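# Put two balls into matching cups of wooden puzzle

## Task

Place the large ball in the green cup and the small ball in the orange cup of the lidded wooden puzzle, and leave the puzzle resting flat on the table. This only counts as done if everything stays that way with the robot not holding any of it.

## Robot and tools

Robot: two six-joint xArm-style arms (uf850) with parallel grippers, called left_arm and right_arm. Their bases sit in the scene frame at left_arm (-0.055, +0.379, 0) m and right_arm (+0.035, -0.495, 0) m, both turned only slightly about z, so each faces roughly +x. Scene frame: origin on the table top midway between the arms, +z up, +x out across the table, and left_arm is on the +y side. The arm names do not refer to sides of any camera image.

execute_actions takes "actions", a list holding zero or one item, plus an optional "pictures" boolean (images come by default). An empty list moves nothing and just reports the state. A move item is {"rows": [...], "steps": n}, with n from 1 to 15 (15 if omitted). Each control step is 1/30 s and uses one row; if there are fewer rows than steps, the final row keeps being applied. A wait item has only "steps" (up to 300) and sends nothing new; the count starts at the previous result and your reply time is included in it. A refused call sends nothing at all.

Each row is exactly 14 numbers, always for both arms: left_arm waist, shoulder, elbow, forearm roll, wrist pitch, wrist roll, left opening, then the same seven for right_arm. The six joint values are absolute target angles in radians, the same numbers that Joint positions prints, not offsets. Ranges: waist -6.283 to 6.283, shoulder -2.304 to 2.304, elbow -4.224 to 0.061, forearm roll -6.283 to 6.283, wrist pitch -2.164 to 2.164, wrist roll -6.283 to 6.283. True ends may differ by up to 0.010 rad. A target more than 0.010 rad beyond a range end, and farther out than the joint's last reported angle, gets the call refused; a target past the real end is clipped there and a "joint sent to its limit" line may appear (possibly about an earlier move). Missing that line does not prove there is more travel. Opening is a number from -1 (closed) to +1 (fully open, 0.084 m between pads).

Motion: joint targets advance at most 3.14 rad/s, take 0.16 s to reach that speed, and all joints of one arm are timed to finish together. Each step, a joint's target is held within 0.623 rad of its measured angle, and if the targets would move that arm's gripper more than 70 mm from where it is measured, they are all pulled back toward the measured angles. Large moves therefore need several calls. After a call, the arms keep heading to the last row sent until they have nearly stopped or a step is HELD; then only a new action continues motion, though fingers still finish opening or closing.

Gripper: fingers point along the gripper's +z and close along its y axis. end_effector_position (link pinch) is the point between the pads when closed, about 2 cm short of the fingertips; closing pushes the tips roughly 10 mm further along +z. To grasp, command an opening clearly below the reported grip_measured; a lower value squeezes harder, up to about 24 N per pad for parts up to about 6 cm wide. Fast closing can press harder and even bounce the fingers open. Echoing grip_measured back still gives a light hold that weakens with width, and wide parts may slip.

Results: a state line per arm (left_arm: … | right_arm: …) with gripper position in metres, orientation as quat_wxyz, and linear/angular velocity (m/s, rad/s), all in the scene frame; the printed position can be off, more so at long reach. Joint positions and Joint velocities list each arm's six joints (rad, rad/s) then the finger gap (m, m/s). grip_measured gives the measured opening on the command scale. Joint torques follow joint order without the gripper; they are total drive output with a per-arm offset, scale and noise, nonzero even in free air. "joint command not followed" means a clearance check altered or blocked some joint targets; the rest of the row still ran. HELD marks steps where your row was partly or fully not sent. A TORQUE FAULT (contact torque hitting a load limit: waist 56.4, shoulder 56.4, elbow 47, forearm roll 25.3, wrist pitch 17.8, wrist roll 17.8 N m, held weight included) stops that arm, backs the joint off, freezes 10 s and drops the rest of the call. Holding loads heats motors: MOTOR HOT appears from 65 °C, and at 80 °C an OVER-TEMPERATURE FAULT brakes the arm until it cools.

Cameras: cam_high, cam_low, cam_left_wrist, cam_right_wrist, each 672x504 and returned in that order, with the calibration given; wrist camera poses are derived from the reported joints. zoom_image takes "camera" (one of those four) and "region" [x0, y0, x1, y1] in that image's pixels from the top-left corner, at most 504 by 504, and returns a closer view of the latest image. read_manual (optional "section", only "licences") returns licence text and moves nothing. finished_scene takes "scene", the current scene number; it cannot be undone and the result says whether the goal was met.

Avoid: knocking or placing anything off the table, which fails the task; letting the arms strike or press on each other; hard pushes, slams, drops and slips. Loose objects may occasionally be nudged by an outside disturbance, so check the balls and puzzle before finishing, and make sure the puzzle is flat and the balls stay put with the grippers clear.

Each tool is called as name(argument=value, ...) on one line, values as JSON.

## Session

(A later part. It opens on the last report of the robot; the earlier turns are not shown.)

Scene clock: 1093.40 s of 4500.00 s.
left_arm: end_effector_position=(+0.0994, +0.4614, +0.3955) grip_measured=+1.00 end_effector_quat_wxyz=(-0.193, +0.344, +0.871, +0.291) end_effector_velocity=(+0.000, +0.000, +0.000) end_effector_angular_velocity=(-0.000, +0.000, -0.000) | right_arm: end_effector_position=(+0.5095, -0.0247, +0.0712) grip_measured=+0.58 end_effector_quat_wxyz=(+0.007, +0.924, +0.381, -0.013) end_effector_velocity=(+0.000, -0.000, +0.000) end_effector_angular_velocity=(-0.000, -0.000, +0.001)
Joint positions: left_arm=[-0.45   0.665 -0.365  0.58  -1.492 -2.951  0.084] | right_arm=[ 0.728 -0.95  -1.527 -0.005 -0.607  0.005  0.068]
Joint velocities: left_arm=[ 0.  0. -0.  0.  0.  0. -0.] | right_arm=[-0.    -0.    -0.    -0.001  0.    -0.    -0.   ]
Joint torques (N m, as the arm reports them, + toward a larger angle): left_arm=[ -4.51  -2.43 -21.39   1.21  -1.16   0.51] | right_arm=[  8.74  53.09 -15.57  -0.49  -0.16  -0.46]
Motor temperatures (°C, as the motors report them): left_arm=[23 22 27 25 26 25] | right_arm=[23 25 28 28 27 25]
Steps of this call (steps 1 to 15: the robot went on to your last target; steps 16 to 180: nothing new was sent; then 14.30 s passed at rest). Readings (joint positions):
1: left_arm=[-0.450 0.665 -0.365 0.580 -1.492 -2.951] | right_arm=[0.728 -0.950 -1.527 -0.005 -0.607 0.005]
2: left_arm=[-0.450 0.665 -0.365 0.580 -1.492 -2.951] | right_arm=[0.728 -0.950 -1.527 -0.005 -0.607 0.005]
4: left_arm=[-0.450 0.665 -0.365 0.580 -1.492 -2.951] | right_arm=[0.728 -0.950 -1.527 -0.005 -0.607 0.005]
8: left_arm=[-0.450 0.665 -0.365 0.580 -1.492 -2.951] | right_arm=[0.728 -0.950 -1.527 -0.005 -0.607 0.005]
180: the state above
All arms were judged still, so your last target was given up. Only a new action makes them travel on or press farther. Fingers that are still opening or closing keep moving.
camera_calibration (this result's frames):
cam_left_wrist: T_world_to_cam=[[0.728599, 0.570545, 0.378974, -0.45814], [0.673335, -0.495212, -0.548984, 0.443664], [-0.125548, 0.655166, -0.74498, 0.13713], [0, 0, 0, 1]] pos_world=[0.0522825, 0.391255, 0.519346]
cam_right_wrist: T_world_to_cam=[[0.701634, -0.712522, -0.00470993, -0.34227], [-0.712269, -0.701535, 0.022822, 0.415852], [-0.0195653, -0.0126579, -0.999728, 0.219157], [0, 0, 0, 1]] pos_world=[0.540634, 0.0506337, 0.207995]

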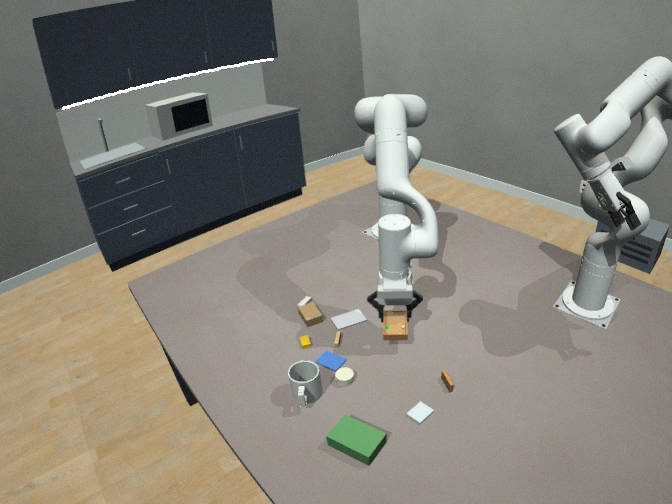

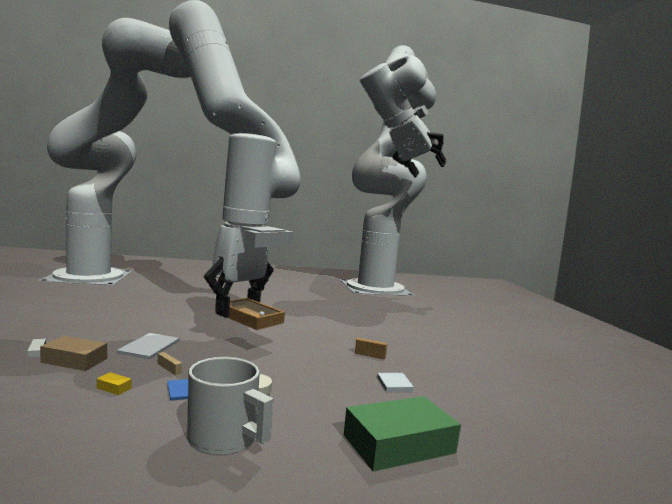

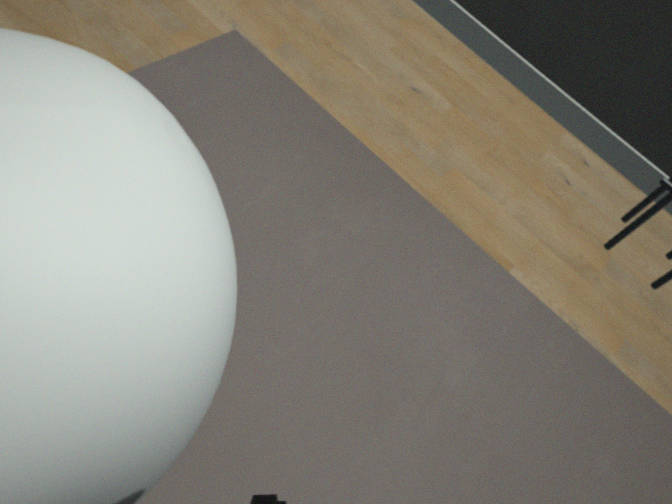

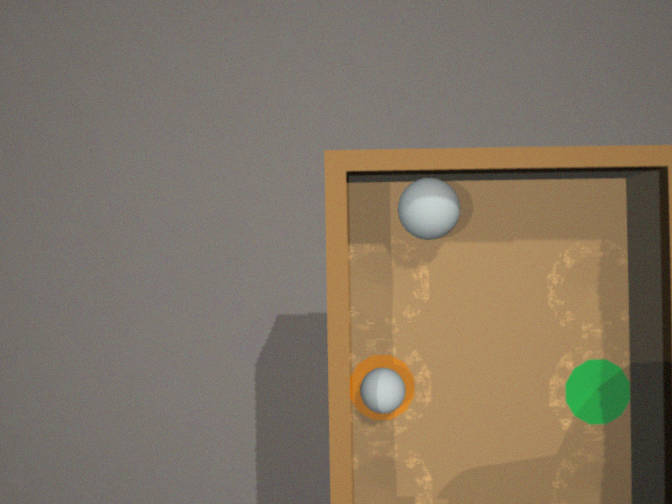

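execute_actions(actions=[{"rows": [[-0.45,0.665,-0.365,0.58,-1.492,-2.951,1,0.7278,-0.9454,-1.5172,-0.0043,-0.5917,0.0044,0],[-0.45,0.665,-0.365,0.58,-1.492,-2.951,1,0.7275,-0.9408,-1.5074,-0.0033,-0.5766,0.0034,0],[-0.45,0.665,-0.365,0.58,-1.492,-2.951,1,0.7273,-0.9362,-1.4977,-0.0023,-0.5615,0.0024,0]], "steps": 14}], pictures=false)

execute_actions(actions=[{"rows": [[-0.45,0.665,-0.365,0.58,-1.492,-2.951,1,0.7226,-0.9224,-1.4685,0.0235,-0.5164,-0.0247,0]], "steps": 13}], pictures=false)

execute_actions(actions=[{"rows": [[-0.45,0.665,-0.365,0.58,-1.492,-2.951,1,0.7321,-0.95,-1.5269,-0.0245,-0.607,0.0254,0]], "steps": 13}])

execute_actions(actions=[{"rows": [[-0.45,0.665,-0.365,0.58,-1.492,-2.951,1,0.7273,-0.9362,-1.4977,-0.0023,-0.5615,0.0024,0]], "steps": 12}])

execute_actions(actions=[{"rows": [[-0.45,0.665,-0.365,0.58,-1.492,-2.951,1,0.7273,-0.9362,-1.4977,-0.0023,-0.5615,0.0024,0]], "steps": 12}])

Scene clock: 1139.70 s of 4500.00 s.
left_arm: end_effector_position=(+0.0994, +0.4614, +0.3955) grip_measured=+1.00 end_effector_quat_wxyz=(-0.193, +0.344, +0.871, +0.291) end_effector_velocity=(+0.000, +0.000, +0.000) end_effector_angular_velocity=(+0.000, -0.000, -0.000) | right_arm: end_effector_position=(+0.5094, -0.0248, +0.0700) grip_measured=+0.58 end_effector_quat_wxyz=(+0.001, +0.925, +0.381, -0.000) end_effector_velocity=(+0.000, +0.001, +0.000) end_effector_angular_velocity=(+0.006, -0.005, +0.000)
Joint positions: left_arm=[-0.45   0.665 -0.365  0.58  -1.492 -2.951  0.084] | right_arm=[ 0.727 -0.936 -1.498 -0.002 -0.562  0.002  0.068]
Joint velocities: left_arm=[ 0.  0.  0.  0.  0. -0.  0.] | right_arm=[-0.     0.002  0.004  0.001  0.009 -0.002  0.   ]
Joint torques (N m, as the arm reports them, + toward a larger angle): left_arm=[ -4.7   -1.95 -21.43   1.44  -1.15   0.51] | right_arm=[  9.04  52.39 -15.7   -0.38  -0.13  -0.43]
Motor temperatures (°C, as the motors report them): left_arm=[23 22 27 25 26 25] | right_arm=[23 25 28 28 27 25]
Steps of this call (steps 1 to 90: nothing new was sent; then 42.83 s passed at rest; steps 91 to 104: all 14 steps of this action). Readings (joint positions):
91: left_arm=[-0.450 0.665 -0.365 0.580 -1.492 -2.951] | right_arm=[0.728 -0.950 -1.527 -0.005 -0.606 0.005]
92: left_arm=[-0.450 0.665 -0.365 0.580 -1.492 -2.951] | right_arm=[0.728 -0.949 -1.525 -0.005 -0.604 0.005]
94: left_arm=[-0.450 0.665 -0.365 0.580 -1.492 -2.951] | right_arm=[0.728 -0.945 -1.516 -0.004 -0.589 0.004]
98: left_arm=[-0.450 0.665 -0.365 0.580 -1.492 -2.951] | right_arm=[0.727 -0.938 -1.502 -0.003 -0.568 0.003]
104: the state above

Scene clock: 1140.13 s of 4500.00 s.
left_arm: end_effector_position=(+0.0994, +0.4614, +0.3955) grip_measured=+1.00 end_effector_quat_wxyz=(-0.193, +0.344, +0.871, +0.291) end_effector_velocity=(-0.000, -0.000, -0.000) end_effector_angular_velocity=(-0.000, +0.001, +0.000) | right_arm: end_effector_position=(+0.5092, -0.0250, +0.0690) grip_measured=+0.58 end_effector_quat_wxyz=(-0.011, +0.924, +0.381, +0.011) end_effector_velocity=(-0.000, -0.000, -0.000) end_effector_angular_velocity=(+0.006, -0.003, -0.001)
Joint positions: left_arm=[-0.45   0.665 -0.365  0.58  -1.492 -2.951  0.084] | right_arm=[ 0.723 -0.923 -1.469  0.023 -0.517 -0.024  0.068]
Joint velocities: left_arm=[ 0.    -0.001  0.    -0.001 -0.     0.     0.   ] | right_arm=[-0.001  0.003  0.006  0.005  0.01  -0.005  0.   ]
Joint torques (N m, as the arm reports them, + toward a larger angle): left_arm=[ -4.62  -2.22 -21.3    1.09  -1.13   0.48] | right_arm=[  9.35  52.47 -15.18  -0.8   -0.21  -0.47]
Motor temperatures (°C, as the motors report them): left_arm=[23 22 27 25 26 25] | right_arm=[23 25 28 28 27 25]
Steps of this call (steps 1 to 13: all 13 steps of this action). Readings (joint positions):
1: left_arm=[-0.450 0.665 -0.365 0.580 -1.492 -2.951] | right_arm=[0.727 -0.936 -1.498 -0.002 -0.562 0.002]
2: left_arm=[-0.450 0.665 -0.365 0.580 -1.492 -2.951] | right_arm=[0.727 -0.935 -1.495 0.000 -0.557 -0.001]
4: left_arm=[-0.450 0.665 -0.365 0.580 -1.492 -2.951] | right_arm=[0.725 -0.929 -1.482 0.011 -0.538 -0.012]
8: left_arm=[-0.450 0.665 -0.365 0.580 -1.492 -2.951] | right_arm=[0.723 -0.924 -1.472 0.021 -0.522 -0.022]
13: the state above

Scene clock: 1140.57 s of 4500.00 s.
left_arm: end_effector_position=(+0.0994, +0.4614, +0.3955) grip_measured=+1.00 end_effector_quat_wxyz=(-0.193, +0.344, +0.871, +0.291) end_effector_velocity=(-0.000, -0.000, +0.000) end_effector_angular_velocity=(-0.001, -0.000, +0.000) | right_arm: end_effector_position=(+0.5094, -0.0246, +0.0712) grip_measured=+0.58 end_effector_quat_wxyz=(+0.012, +0.924, +0.381, -0.011) end_effector_velocity=(+0.001, +0.000, +0.002) end_effector_angular_velocity=(-0.014, +0.004, -0.002)
Joint positions: left_arm=[-0.45   0.665 -0.365  0.58  -1.492 -2.951  0.084] | right_arm=[ 0.732 -0.949 -1.525 -0.023 -0.605  0.024  0.068]
Joint velocities: left_arm=[-0.     0.001 -0.    -0.001  0.     0.    -0.   ] | right_arm=[ 0.002 -0.006 -0.016 -0.011 -0.023  0.013  0.   ]
Joint torques (N m, as the arm reports them, + toward a larger angle): left_arm=[ -5.14  -1.99 -21.43   1.17  -1.16   0.47] | right_arm=[ 11.14  53.   -15.71  -0.68  -0.11  -0.54]
Motor temperatures (°C, as the motors report them): left_arm=[23 22 27 25 26 25] | right_arm=[23 25 28 28 27 25]
Steps of this call (steps 1 to 13: all 13 steps of this action). Readings (joint positions):
1: left_arm=[-0.450 0.665 -0.365 0.580 -1.492 -2.951] | right_arm=[0.723 -0.923 -1.469 0.023 -0.517 -0.024]
2: left_arm=[-0.450 0.665 -0.365 0.580 -1.492 -2.951] | right_arm=[0.723 -0.924 -1.472 0.021 -0.522 -0.021]
4: left_arm=[-0.450 0.665 -0.365 0.580 -1.492 -2.951] | right_arm=[0.726 -0.934 -1.493 0.003 -0.555 -0.003]
8: left_arm=[-0.450 0.665 -0.365 0.580 -1.492 -2.951] | right_arm=[0.731 -0.947 -1.519 -0.018 -0.595 0.019]
13: the state above
camera_calibration (this result's frames):
cam_left_wrist: T_world_to_cam=[[0.7286, 0.570545, 0.378974, -0.45814], [0.673335, -0.495213, -0.548985, 0.443664], [-0.125548, 0.655167, -0.74498, 0.137129], [0, 0, 0, 1]] pos_world=[0.0522826, 0.391255, 0.519346]
cam_right_wrist: T_world_to_cam=[[0.701766, -0.712385, 0.00562712, -0.343004], [-0.712318, -0.701532, 0.0213534, 0.41596], [-0.0112643, -0.0189934, -0.999756, 0.214733], [0, 0, 0, 1]] pos_world=[0.539423, 0.0515361, 0.207729]

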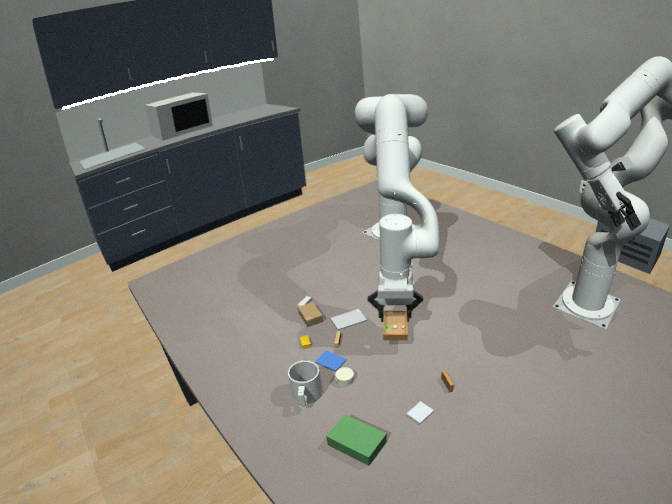

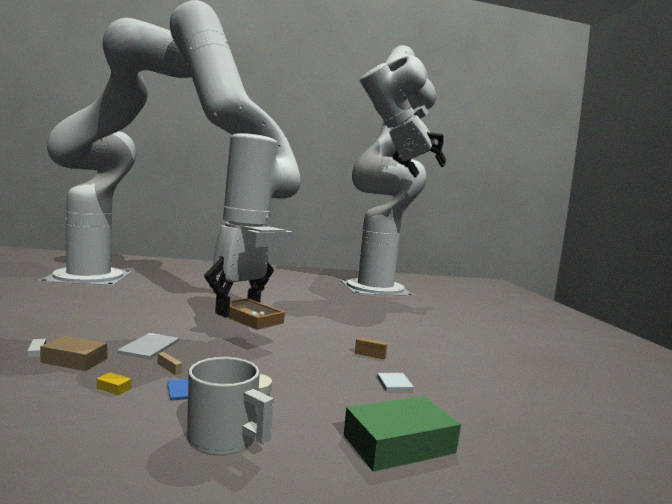

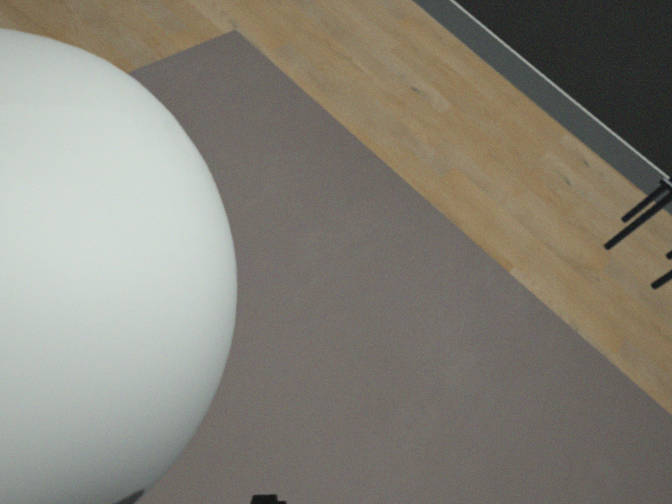

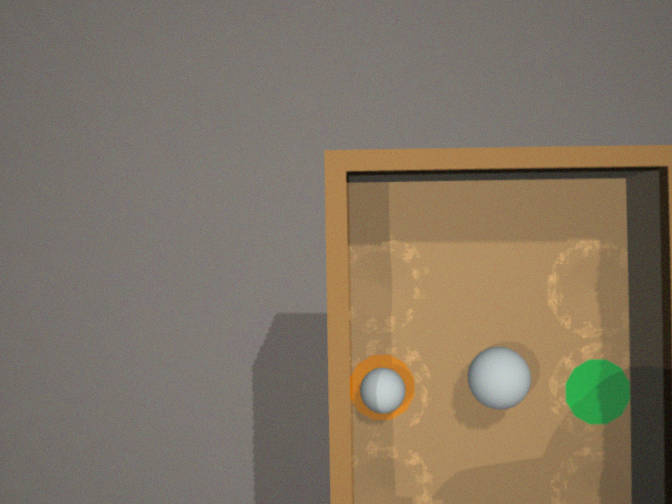

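Scene clock: 1140.97 s of 4500.00 s.
left_arm: end_effector_position=(+0.0994, +0.4614, +0.3955) grip_measured=+1.00 end_effector_quat_wxyz=(-0.193, +0.344, +0.871, +0.291) end_effector_velocity=(+0.000, +0.000, +0.000) end_effector_angular_velocity=(+0.001, -0.000, -0.001) | right_arm: end_effector_position=(+0.5094, -0.0248, +0.0700) grip_measured=+0.58 end_effector_quat_wxyz=(+0.001, +0.925, +0.381, -0.000) end_effector_velocity=(+0.000, +0.000, -0.000) end_effector_angular_velocity=(+0.009, -0.004, +0.000)
Joint positions: left_arm=[-0.45   0.665 -0.365  0.58  -1.492 -2.951  0.084] | right_arm=[ 0.727 -0.937 -1.498 -0.003 -0.563  0.003  0.068]
Joint velocities: left_arm=[ 0.     0.    -0.     0.001  0.     0.     0.   ] | right_arm=[-0.001  0.003  0.007  0.007  0.013 -0.007 -0.   ]
Joint torques (N m, as the arm reports them, + toward a larger angle): left_arm=[ -4.33  -2.23 -21.68   1.22  -1.13   0.54] | right_arm=[  9.74  53.25 -16.06  -0.42  -0.2   -0.26]
Motor temperatures (°C, as the motors report them): left_arm=[23 22 27 25 26 25] | right_arm=[23 25 28 28 27 25]
Steps of this call (steps 1 to 12: all 12 steps of this action). Readings (joint positions):
1: left_arm=[-0.450 0.665 -0.365 0.580 -1.492 -2.951] | right_arm=[0.732 -0.949 -1.526 -0.023 -0.605 0.024]
2: left_arm=[-0.450 0.665 -0.365 0.580 -1.492 -2.951] | right_arm=[0.732 -0.948 -1.523 -0.022 -0.600 0.022]
4: left_arm=[-0.450 0.665 -0.365 0.580 -1.492 -2.951] | right_arm=[0.729 -0.942 -1.511 -0.012 -0.582 0.013]
8: left_arm=[-0.450 0.665 -0.365 0.580 -1.492 -2.951] | right_arm=[0.728 -0.938 -1.501 -0.005 -0.566 0.005]
12: the state above
camera_calibration (this result's frames):
cam_left_wrist: T_world_to_cam=[[0.7286, 0.570545, 0.378974, -0.45814], [0.673335, -0.495213, -0.548985, 0.443664], [-0.125548, 0.655166, -0.74498, 0.137129], [0, 0, 0, 1]] pos_world=[0.0522826, 0.391255, 0.519346]
cam_right_wrist: T_world_to_cam=[[0.70166, -0.712484, -0.00633678, -0.342192], [-0.712512, -0.701632, -0.00623884, 0.417903], [-0.0000010193, 0.00889258, -0.99996, 0.208532], [0, 0, 0, 1]] pos_world=[0.537863, 0.0475535, 0.208963]

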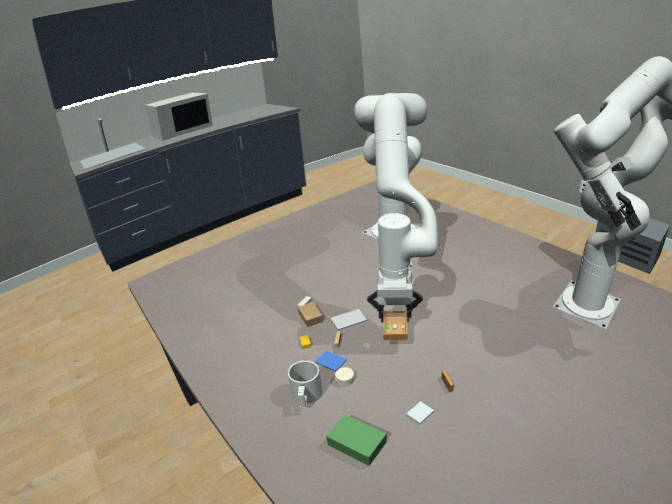

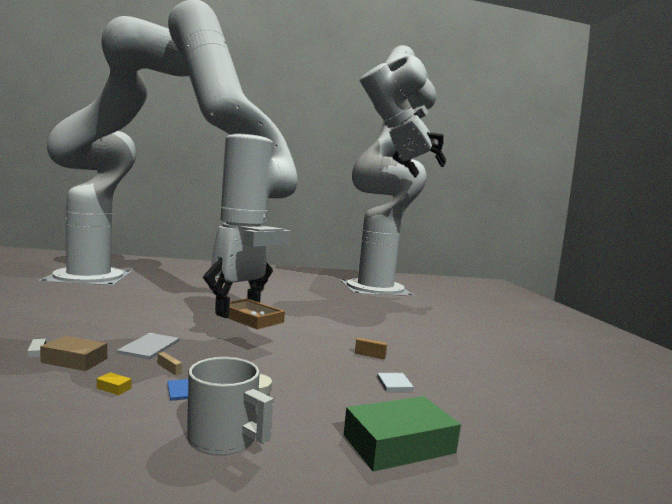

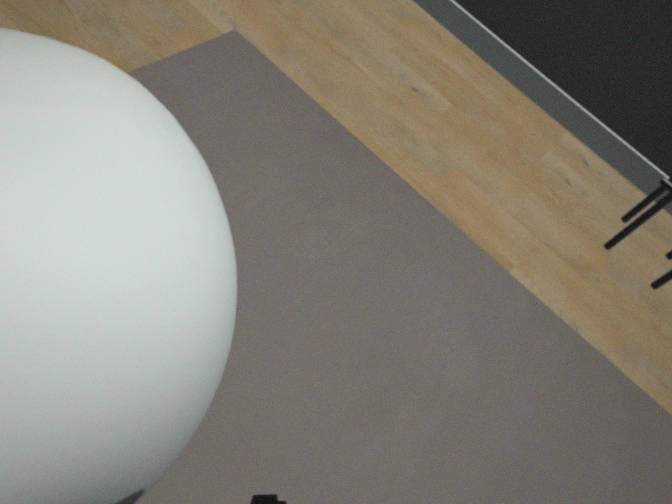

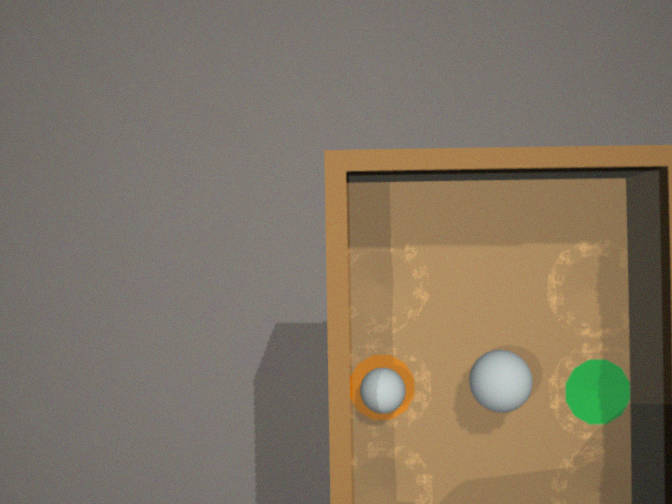

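Scene clock: 1141.37 s of 4500.00 s.
left_arm: end_effector_position=(+0.0994, +0.4614, +0.3955) grip_measured=+1.00 end_effector_quat_wxyz=(-0.193, +0.344, +0.871, +0.291) end_effector_velocity=(-0.000, -0.000, -0.000) end_effector_angular_velocity=(-0.000, +0.000, +0.000) | right_arm: end_effector_position=(+0.5094, -0.0248, +0.0700) grip_measured=+0.58 end_effector_quat_wxyz=(+0.001, +0.925, +0.381, +0.000) end_effector_velocity=(-0.000, +0.000, +0.000) end_effector_angular_velocity=(+0.001, +0.001, -0.001)
Joint positions: left_arm=[-0.45   0.665 -0.365  0.58  -1.492 -2.951  0.084] | right_arm=[ 0.727 -0.936 -1.498 -0.002 -0.562  0.002  0.068]
Joint velocities: left_arm=[-0. -0. -0. -0.  0.  0. -0.] | right_arm=[-0.     0.    -0.     0.002 -0.001 -0.     0.   ]
Joint torques (N m, as the arm reports them, + toward a larger angle): left_arm=[ -5.06  -2.1  -21.35   1.16  -1.17   0.52] | right_arm=[ 10.04  53.3  -15.75  -0.3   -0.14  -0.32]
Motor temperatures (°C, as the motors report them): left_arm=[23 22 27 25 26 25] | right_arm=[23 25 28 28 27 25]
Steps of this call (steps 1 to 12: all 12 steps of this action). Readings (joint positions):
1: left_arm=[-0.450 0.665 -0.365 0.580 -1.492 -2.951] | right_arm=[0.727 -0.936 -1.498 -0.003 -0.562 0.003]
2: left_arm=[-0.450 0.665 -0.365 0.580 -1.492 -2.951] | right_arm=[0.727 -0.936 -1.498 -0.003 -0.562 0.003]
4: left_arm=[-0.450 0.665 -0.365 0.580 -1.492 -2.951] | right_arm=[0.727 -0.936 -1.498 -0.002 -0.562 0.003]
8: left_arm=[-0.450 0.665 -0.365 0.580 -1.492 -2.951] | right_arm=[0.727 -0.936 -1.498 -0.002 -0.562 0.002]
12: the state above
camera_calibration (this result's frames):
cam_left_wrist: T_world_to_cam=[[0.7286, 0.570545, 0.378974, -0.45814], [0.673335, -0.495213, -0.548985, 0.443664], [-0.125548, 0.655167, -0.74498, 0.137129], [0, 0, 0, 1]] pos_world=[0.0522826, 0.391255, 0.519346]
cam_right_wrist: T_world_to_cam=[[0.701658, -0.712483, -0.00665136, -0.342178], [-0.712514, -0.701623, -0.00704691, 0.417962], [0.000354055, 0.00968371, -0.999953, 0.208342], [0, 0, 0, 1]] pos_world=[0.537822, 0.0474381, 0.209001]

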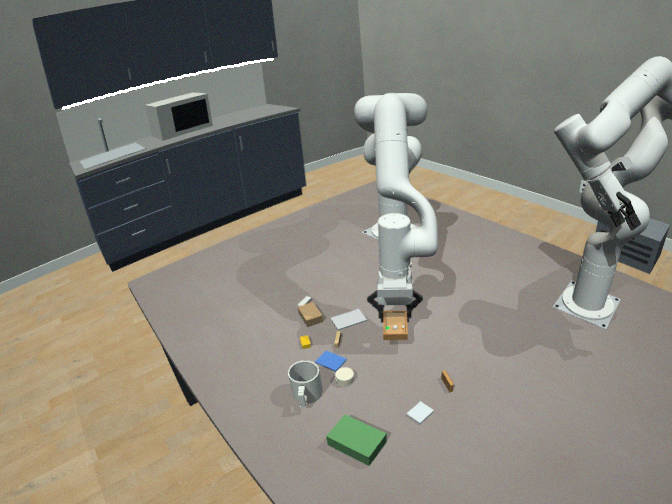

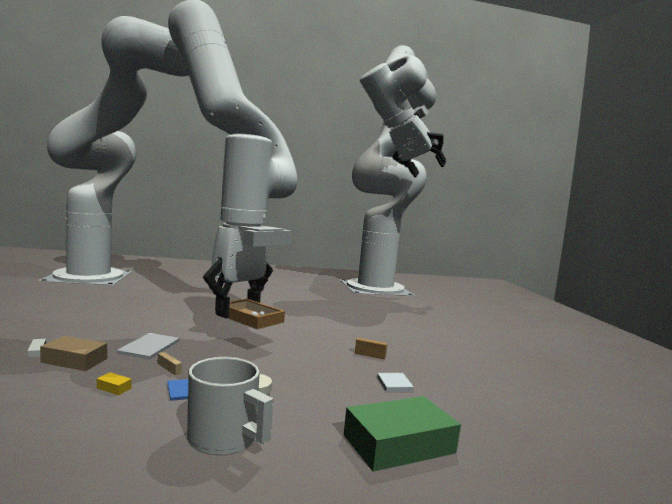

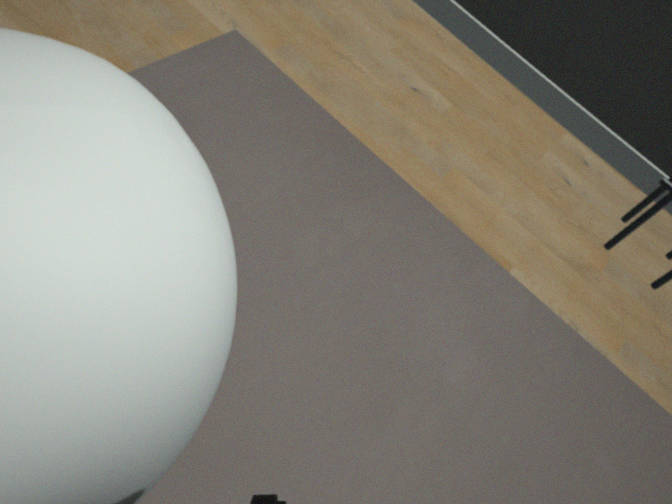

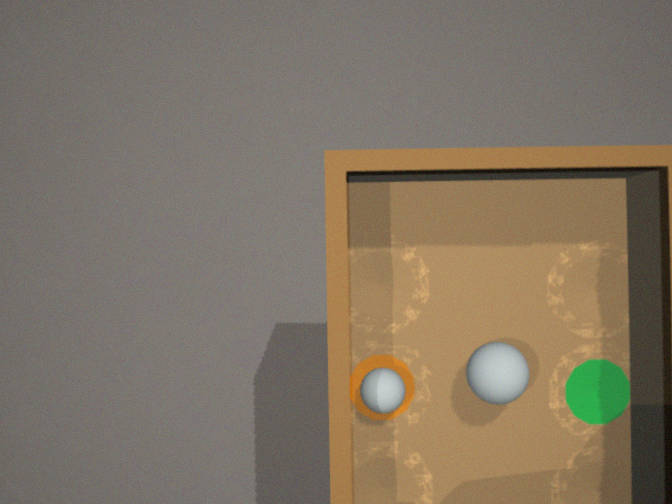

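execute_actions(actions=[])

Scene clock: 1142.57 s of 4500.00 s.
left_arm: end_effector_position=(+0.0994, +0.4614, +0.3955) grip_measured=+1.00 end_effector_quat_wxyz=(-0.193, +0.344, +0.871, +0.291) end_effector_velocity=(-0.000, -0.000, -0.000) end_effector_angular_velocity=(-0.000, +0.001, -0.000) | right_arm: end_effector_position=(+0.5094, -0.0248, +0.0700) grip_measured=+0.58 end_effector_quat_wxyz=(+0.001, +0.925, +0.381, +0.000) end_effector_velocity=(-0.000, -0.000, -0.000) end_effector_angular_velocity=(-0.001, -0.000, +0.001)
Joint positions: left_arm=[-0.45   0.665 -0.365  0.58  -1.492 -2.951  0.084] | right_arm=[ 0.727 -0.936 -1.498 -0.002 -0.562  0.002  0.068]
Joint velocities: left_arm=[ 0.    -0.001 -0.    -0.001  0.     0.001 -0.   ] | right_arm=[-0.     0.     0.001 -0.001  0.001  0.     0.   ]
Joint torques (N m, as the arm reports them, + toward a larger angle): left_arm=[ -4.6   -1.9  -21.27   1.18  -1.1    0.45] | right_arm=[  9.05  52.21 -15.49  -0.6   -0.14  -0.32]
Motor temperatures (°C, as the motors report them): left_arm=[23 22 27 25 26 25] | right_arm=[23 25 28 28 27 25]
Steps of this call (steps 1 to 15: the robot went on to your last target; steps 16 to 36: nothing new was sent). Readings (joint positions):
1: left_arm=[-0.450 0.665 -0.365 0.580 -1.492 -2.951] | right_arm=[0.727 -0.936 -1.498 -0.002 -0.562 0.002]
2: left_arm=[-0.450 0.665 -0.365 0.580 -1.492 -2.951] | right_arm=[0.727 -0.936 -1.498 -0.002 -0.562 0.002]
4: left_arm=[-0.450 0.665 -0.365 0.580 -1.492 -2.951] | right_arm=[0.727 -0.936 -1.498 -0.002 -0.562 0.002]
8: left_arm=[-0.450 0.665 -0.365 0.580 -1.492 -2.951] | right_arm=[0.727 -0.936 -1.498 -0.002 -0.562 0.002]
36: the state above
All arms were judged still, so your last target was given up. Only a new action makes them travel on or press farther. Fingers that are still opening or closing keep moving.
camera_calibration (this result's frames):
cam_left_wrist: T_world_to_cam=[[0.728599, 0.570545, 0.378974, -0.45814], [0.673335, -0.495213, -0.548984, 0.443664], [-0.125548, 0.655166, -0.74498, 0.13713], [0, 0, 0, 1]] pos_world=[0.0522826, 0.391255, 0.519346]
cam_right_wrist: T_world_to_cam=[[0.701652, -0.712489, -0.00666102, -0.342177], [-0.71252, -0.701617, -0.00706002, 0.417963], [0.0003567, 0.00969979, -0.999953, 0.20834], [0, 0, 0, 1]] pos_world=[0.537821, 0.047432, 0.209002]

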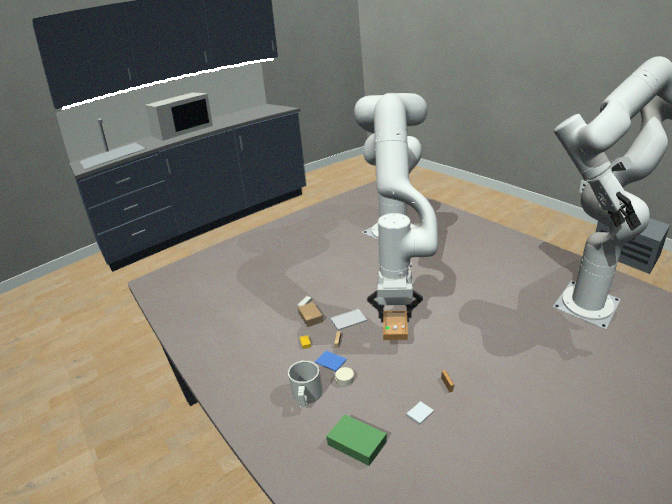

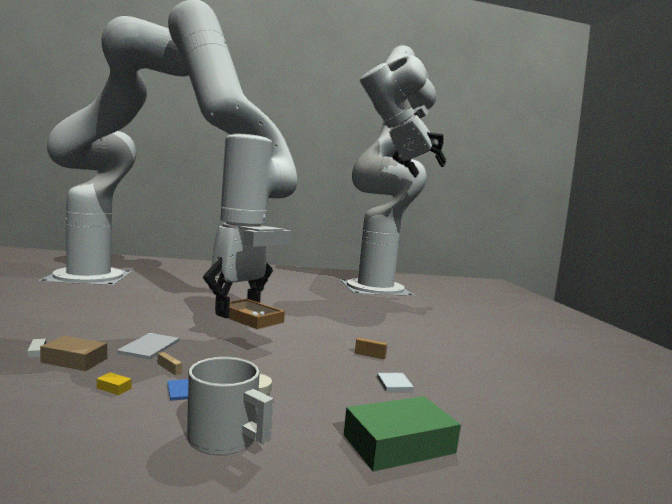

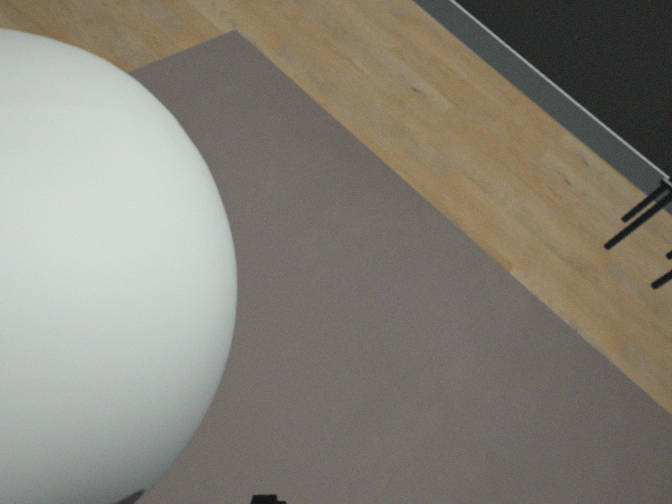

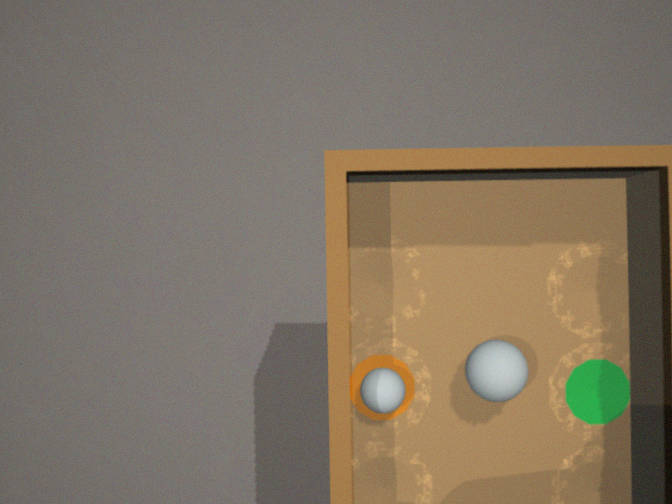

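execute_actions(actions=[{"rows": [[-0.45,0.665,-0.365,0.58,-1.492,-2.951,1,0.7217,-0.9341,-1.4933,0.0262,-0.5549,-0.0275,0]], "steps": 15}])

execute_actions(actions=[{"rows": [[-0.45,0.665,-0.365,0.58,-1.492,-2.951,1,0.7217,-0.9341,-1.4933,0.0262,-0.5549,-0.0275,0],[-0.45,0.665,-0.365,0.58,-1.492,-2.951,1,0.7217,-0.9341,-1.4933,0.0262,-0.5549,-0.0275,0],[-0.45,0.665,-0.365,0.58,-1.492,-2.951,1,0.7217,-0.9341,-1.4933,0.0262,-0.5549,-0.0275,0],[-0.45,0.665,-0.365,0.58,-1.492,-2.951,1,0.7217,-0.9341,-1.4933,0.0262,-0.5549,-0.0275,0],[-0.45,0.665,-0.365,0.58,-1.492,-2.951,1,0.7157,-0.9359,-1.497,0.0564,-0.5614,-0.0589,0]], "steps": 15}])

execute_actions(actions=[{"steps": 15}])

Scene clock: 1164.90 s of 4500.00 s.
left_arm: end_effector_position=(+0.0994, +0.4614, +0.3955) grip_measured=+1.00 end_effector_quat_wxyz=(-0.193, +0.344, +0.871, +0.291) end_effector_velocity=(+0.000, +0.000, +0.000) end_effector_angular_velocity=(+0.001, +0.000, -0.000) | right_arm: end_effector_position=(+0.5094, -0.0248, +0.0699) grip_measured=+0.58 end_effector_quat_wxyz=(-0.007, +0.925, +0.381, -0.001) end_effector_velocity=(+0.000, -0.000, +0.000) end_effector_angular_velocity=(+0.001, +0.001, -0.002)
Joint positions: left_arm=[-0.45   0.665 -0.365  0.58  -1.492 -2.951  0.084] | right_arm=[ 0.722 -0.934 -1.493  0.026 -0.555 -0.027  0.068]
Joint velocities: left_arm=[ 0.    -0.001 -0.     0.001  0.    -0.    -0.   ] | right_arm=[-0.001  0.    -0.     0.003 -0.001 -0.001 -0.   ]
Joint torques (N m, as the arm reports them, + toward a larger angle): left_arm=[ -4.91  -2.04 -21.62   1.12  -1.14   0.5 ] | right_arm=[  9.4   52.62 -15.23  -0.53  -0.09  -0.38]
Motor temperatures (°C, as the motors report them): left_arm=[23 22 27 25 26 25] | right_arm=[23 25 28 28 27 25]
Steps of this call (steps 1 to 90: nothing new was sent; then 18.83 s passed at rest; steps 91 to 105: all 15 steps of this action). Readings (joint positions):
91: left_arm=[-0.450 0.665 -0.365 0.580 -1.492 -2.951] | right_arm=[0.727 -0.936 -1.498 -0.002 -0.561 0.002]
92: left_arm=[-0.450 0.665 -0.365 0.580 -1.492 -2.951] | right_arm=[0.727 -0.936 -1.497 0.002 -0.560 -0.002]
94: left_arm=[-0.450 0.665 -0.365 0.580 -1.492 -2.951] | right_arm=[0.724 -0.935 -1.495 0.014 -0.558 -0.015]
98: left_arm=[-0.450 0.665 -0.365 0.580 -1.492 -2.951] | right_arm=[0.722 -0.934 -1.494 0.023 -0.556 -0.024]
105: the state above
camera_calibration (this result's frames):
cam_left_wrist: T_world_to_cam=[[0.7286, 0.570545, 0.378974, -0.45814], [0.673335, -0.495213, -0.548984, 0.443664], [-0.125547, 0.655166, -0.74498, 0.13713], [0, 0, 0, 1]] pos_world=[0.0522826, 0.391255, 0.519346]
cam_right_wrist: T_world_to_cam=[[0.701665, -0.712182, -0.0215213, -0.341192], [-0.712473, -0.701605, -0.0114754, 0.418212], [-0.00692691, 0.0233853, -0.999703, 0.212244], [0, 0, 0, 1]] pos_world=[0.538838, 0.0454651, 0.209637]

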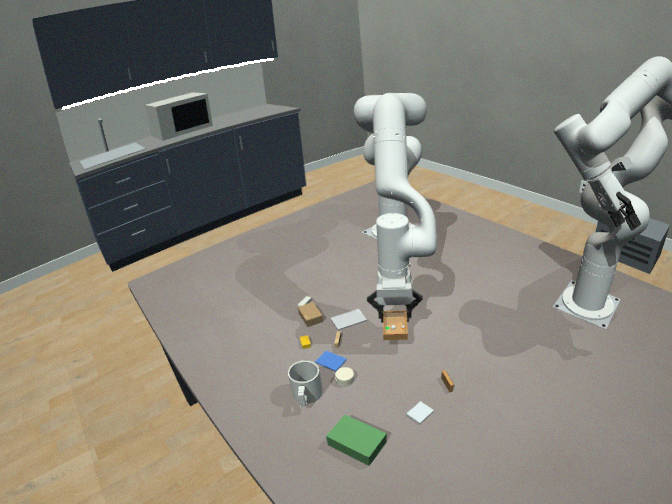

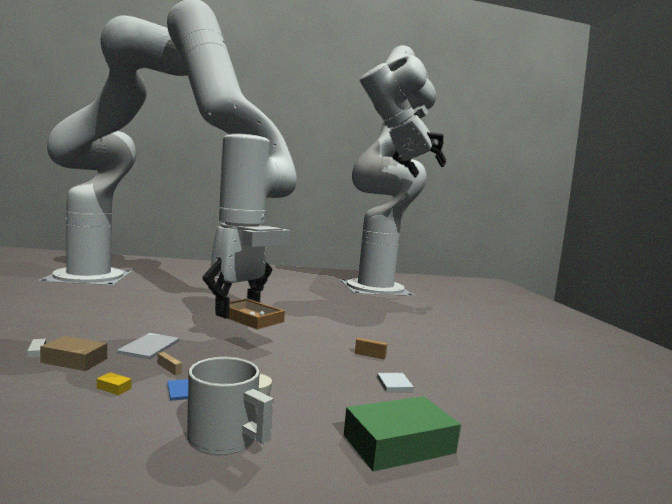

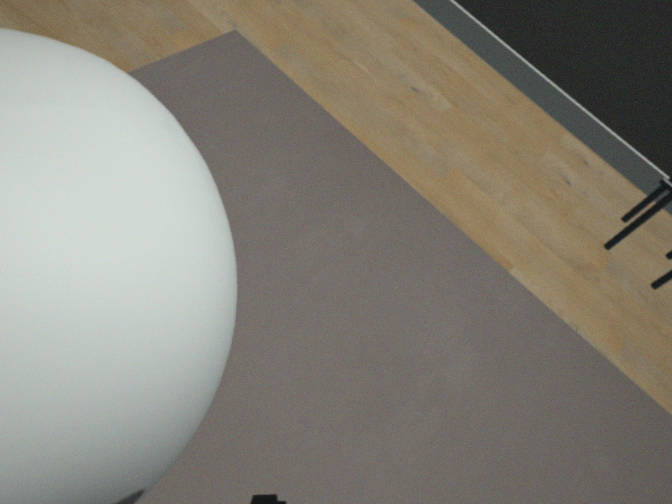

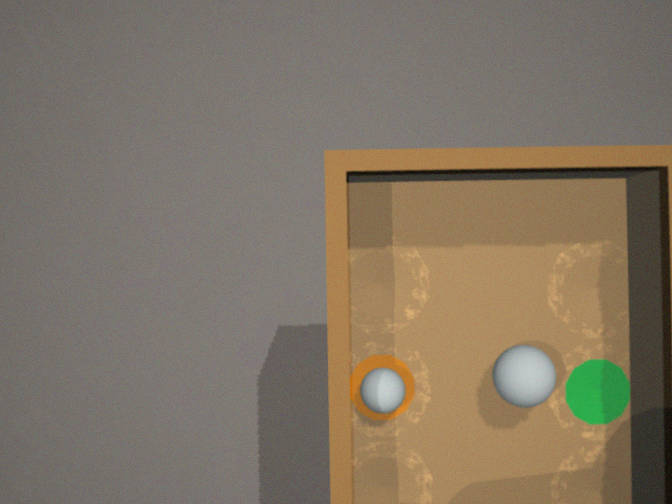

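Scene clock: 1165.40 s of 4500.00 s.
left_arm: end_effector_position=(+0.0994, +0.4614, +0.3955) grip_measured=+1.00 end_effector_quat_wxyz=(-0.193, +0.344, +0.871, +0.291) end_effector_velocity=(+0.000, +0.000, +0.000) end_effector_angular_velocity=(+0.000, -0.000, +0.000) | right_arm: end_effector_position=(+0.5094, -0.0249, +0.0701) grip_measured=+0.58 end_effector_quat_wxyz=(-0.014, +0.924, +0.381, -0.005) end_effector_velocity=(-0.000, +0.000, +0.000) end_effector_angular_velocity=(+0.004, +0.006, +0.001)
Joint positions: left_arm=[-0.45   0.665 -0.365  0.58  -1.492 -2.951  0.084] | right_arm=[ 0.716 -0.936 -1.497  0.055 -0.561 -0.058  0.068]
Joint velocities: left_arm=[ 0.  0.  0.  0.  0. -0. -0.] | right_arm=[-0.002 -0.001 -0.001  0.012 -0.002 -0.013  0.   ]
Joint torques (N m, as the arm reports them, + toward a larger angle): left_arm=[ -4.51  -1.81 -21.11   1.21  -1.17   0.48] | right_arm=[  9.07  51.58 -15.66  -0.75  -0.2   -0.36]
Motor temperatures (°C, as the motors report them): left_arm=[23 22 27 25 26 25] | right_arm=[23 25 28 28 27 25]
Steps of this call (steps 1 to 15: all 15 steps of this action). Readings (joint positions):
1: left_arm=[-0.450 0.665 -0.365 0.580 -1.492 -2.951] | right_arm=[0.722 -0.934 -1.493 0.026 -0.555 -0.027]
2: left_arm=[-0.450 0.665 -0.365 0.580 -1.492 -2.951] | right_arm=[0.722 -0.934 -1.493 0.026 -0.555 -0.027]
4: left_arm=[-0.450 0.665 -0.365 0.580 -1.492 -2.951] | right_arm=[0.722 -0.934 -1.493 0.026 -0.555 -0.027]
8: left_arm=[-0.450 0.665 -0.365 0.580 -1.492 -2.951] | right_arm=[0.718 -0.935 -1.495 0.043 -0.559 -0.045]
15: the state above
camera_calibration (this result's frames):
cam_left_wrist: T_world_to_cam=[[0.728599, 0.570545, 0.378974, -0.45814], [0.673335, -0.495213, -0.548984, 0.443664], [-0.125548, 0.655166, -0.74498, 0.13713], [0, 0, 0, 1]] pos_world=[0.0522826, 0.391255, 0.519346]
cam_right_wrist: T_world_to_cam=[[0.701193, -0.711996, -0.0372837, -0.339892], [-0.712674, -0.701452, -0.0078117, 0.418058], [-0.0205908, 0.0320486, -0.999274, 0.219575], [0, 0, 0, 1]] pos_world=[0.54079, 0.0442091, 0.210009]

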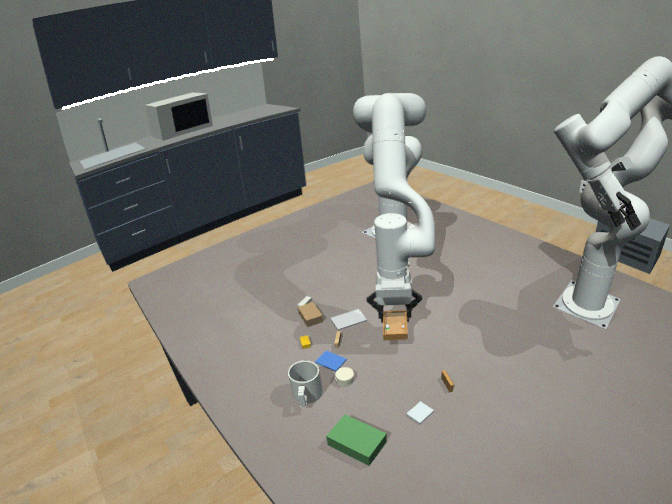

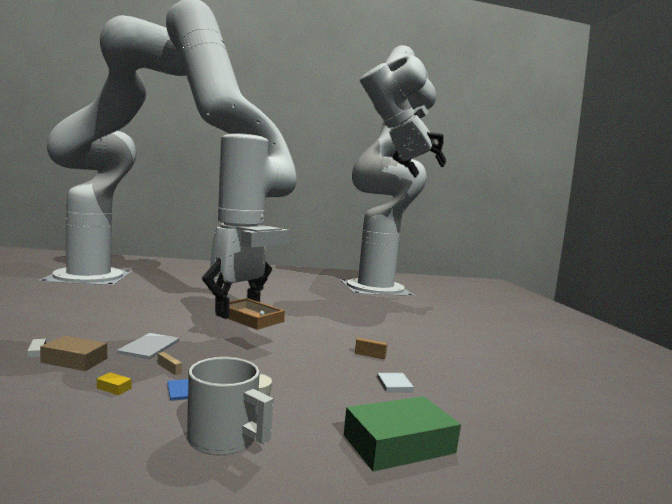

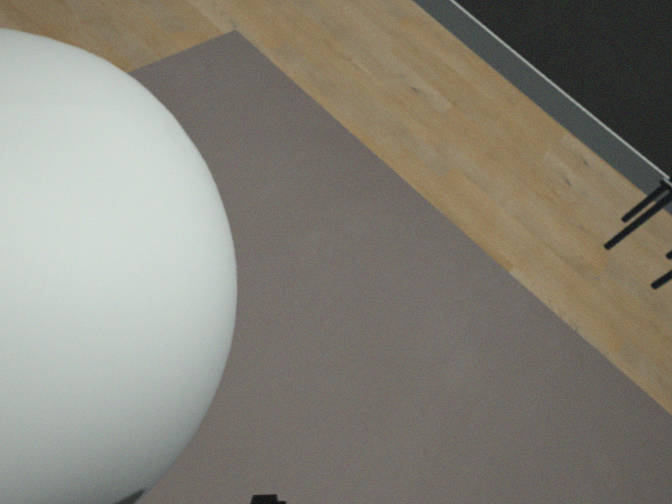

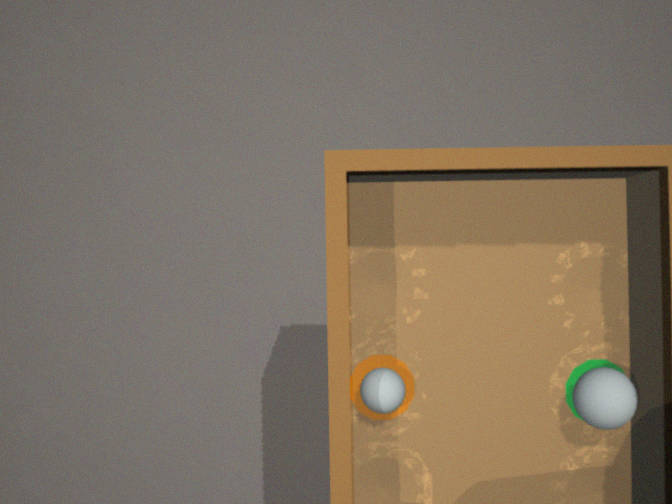

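Scene clock: 1165.90 s of 4500.00 s.
left_arm: end_effector_position=(+0.0994, +0.4614, +0.3955) grip_measured=+1.00 end_effector_quat_wxyz=(-0.193, +0.344, +0.871, +0.291) end_effector_velocity=(-0.000, -0.000, -0.000) end_effector_angular_velocity=(-0.001, +0.001, +0.001) | right_arm: end_effector_position=(+0.5094, -0.0249, +0.0701) grip_measured=+0.58 end_effector_quat_wxyz=(-0.014, +0.924, +0.381, -0.005) end_effector_velocity=(-0.001, -0.000, -0.001) end_effector_angular_velocity=(+0.000, +0.001, -0.002)
Joint positions: left_arm=[-0.45   0.665 -0.365  0.58  -1.492 -2.951  0.084] | right_arm=[ 0.716 -0.936 -1.497  0.056 -0.561 -0.059  0.068]
Joint velocities: left_arm=[ 0.    -0.    -0.    -0.002  0.    -0.     0.   ] | right_arm=[-0.     0.     0.002  0.002  0.001 -0.     0.   ]
Joint torques (N m, as the arm reports them, + toward a larger angle): left_arm=[ -4.52  -1.89 -21.33   1.14  -1.15   0.51] | right_arm=[  9.18  52.49 -15.53  -0.52  -0.15  -0.38]
Motor temperatures (°C, as the motors report them): left_arm=[23 22 27 25 26 25] | right_arm=[23 25 28 28 27 25]
Steps of this call (steps 1 to 15: the robot went on to your last target). Readings (joint positions):
1: left_arm=[-0.450 0.665 -0.365 0.580 -1.492 -2.951] | right_arm=[0.716 -0.936 -1.497 0.056 -0.561 -0.058]
2: left_arm=[-0.450 0.665 -0.365 0.580 -1.492 -2.951] | right_arm=[0.716 -0.936 -1.497 0.056 -0.561 -0.058]
4: left_arm=[-0.450 0.665 -0.365 0.580 -1.492 -2.951] | right_arm=[0.716 -0.936 -1.497 0.056 -0.561 -0.059]
8: left_arm=[-0.450 0.665 -0.365 0.580 -1.492 -2.951] | right_arm=[0.716 -0.936 -1.497 0.056 -0.561 -0.059]
15: the state above
All arms were judged still, so your last target was given up. Only a new action makes them travel on or press farther. Fingers that are still opening or closing keep moving.
camera_calibration (this result's frames):
cam_left_wrist: T_world_to_cam=[[0.728599, 0.570545, 0.378974, -0.45814], [0.673335, -0.495213, -0.548985, 0.443664], [-0.125548, 0.655166, -0.74498, 0.13713], [0, 0, 0, 1]] pos_world=[0.0522826, 0.391255, 0.519346]
cam_right_wrist: T_world_to_cam=[[0.701181, -0.711976, -0.0378795, -0.339845], [-0.712671, -0.701457, -0.00767845, 0.418048], [-0.021104, 0.0323796, -0.999253, 0.219852], [0, 0, 0, 1]] pos_world=[0.540863, 0.0441622, 0.210025]

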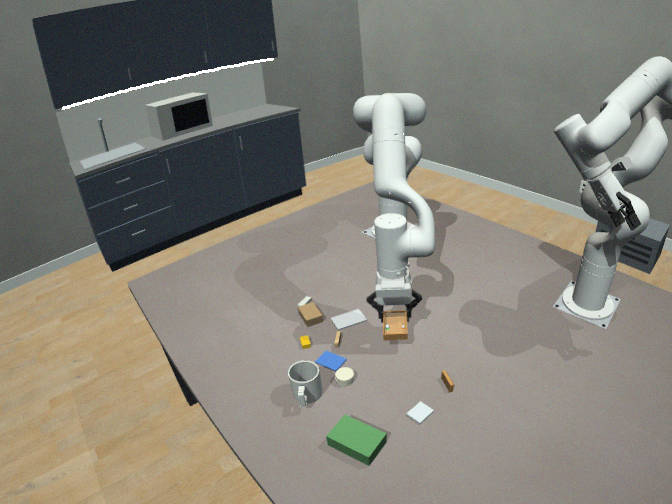

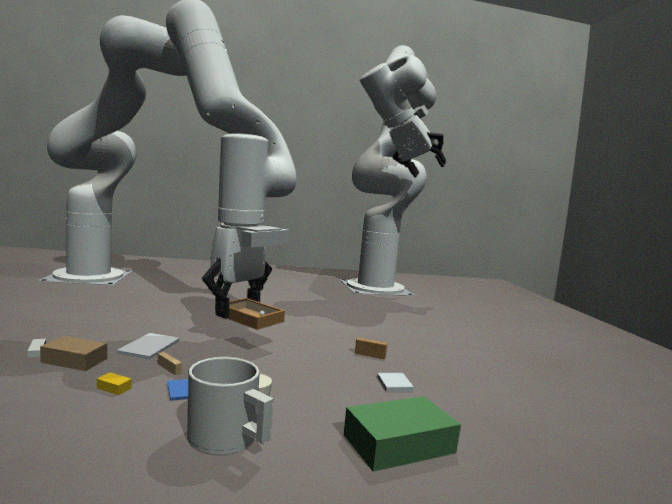

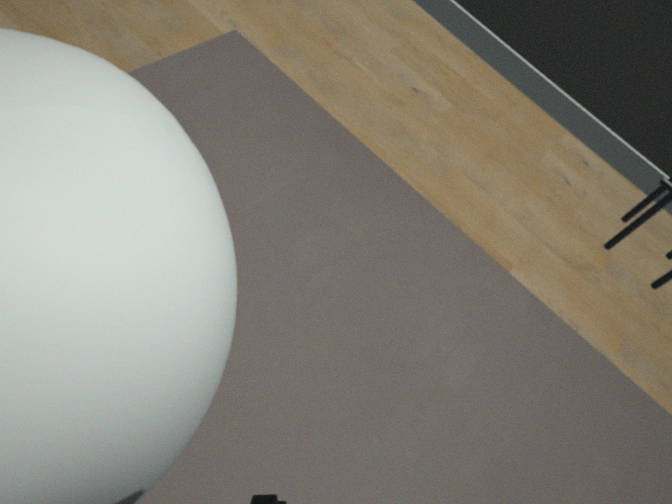

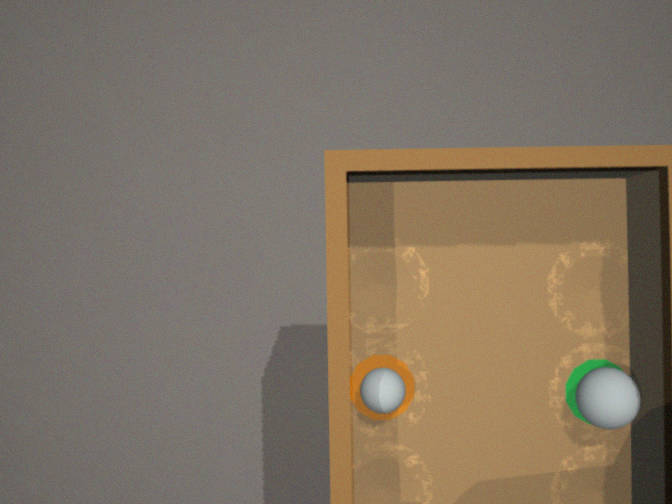

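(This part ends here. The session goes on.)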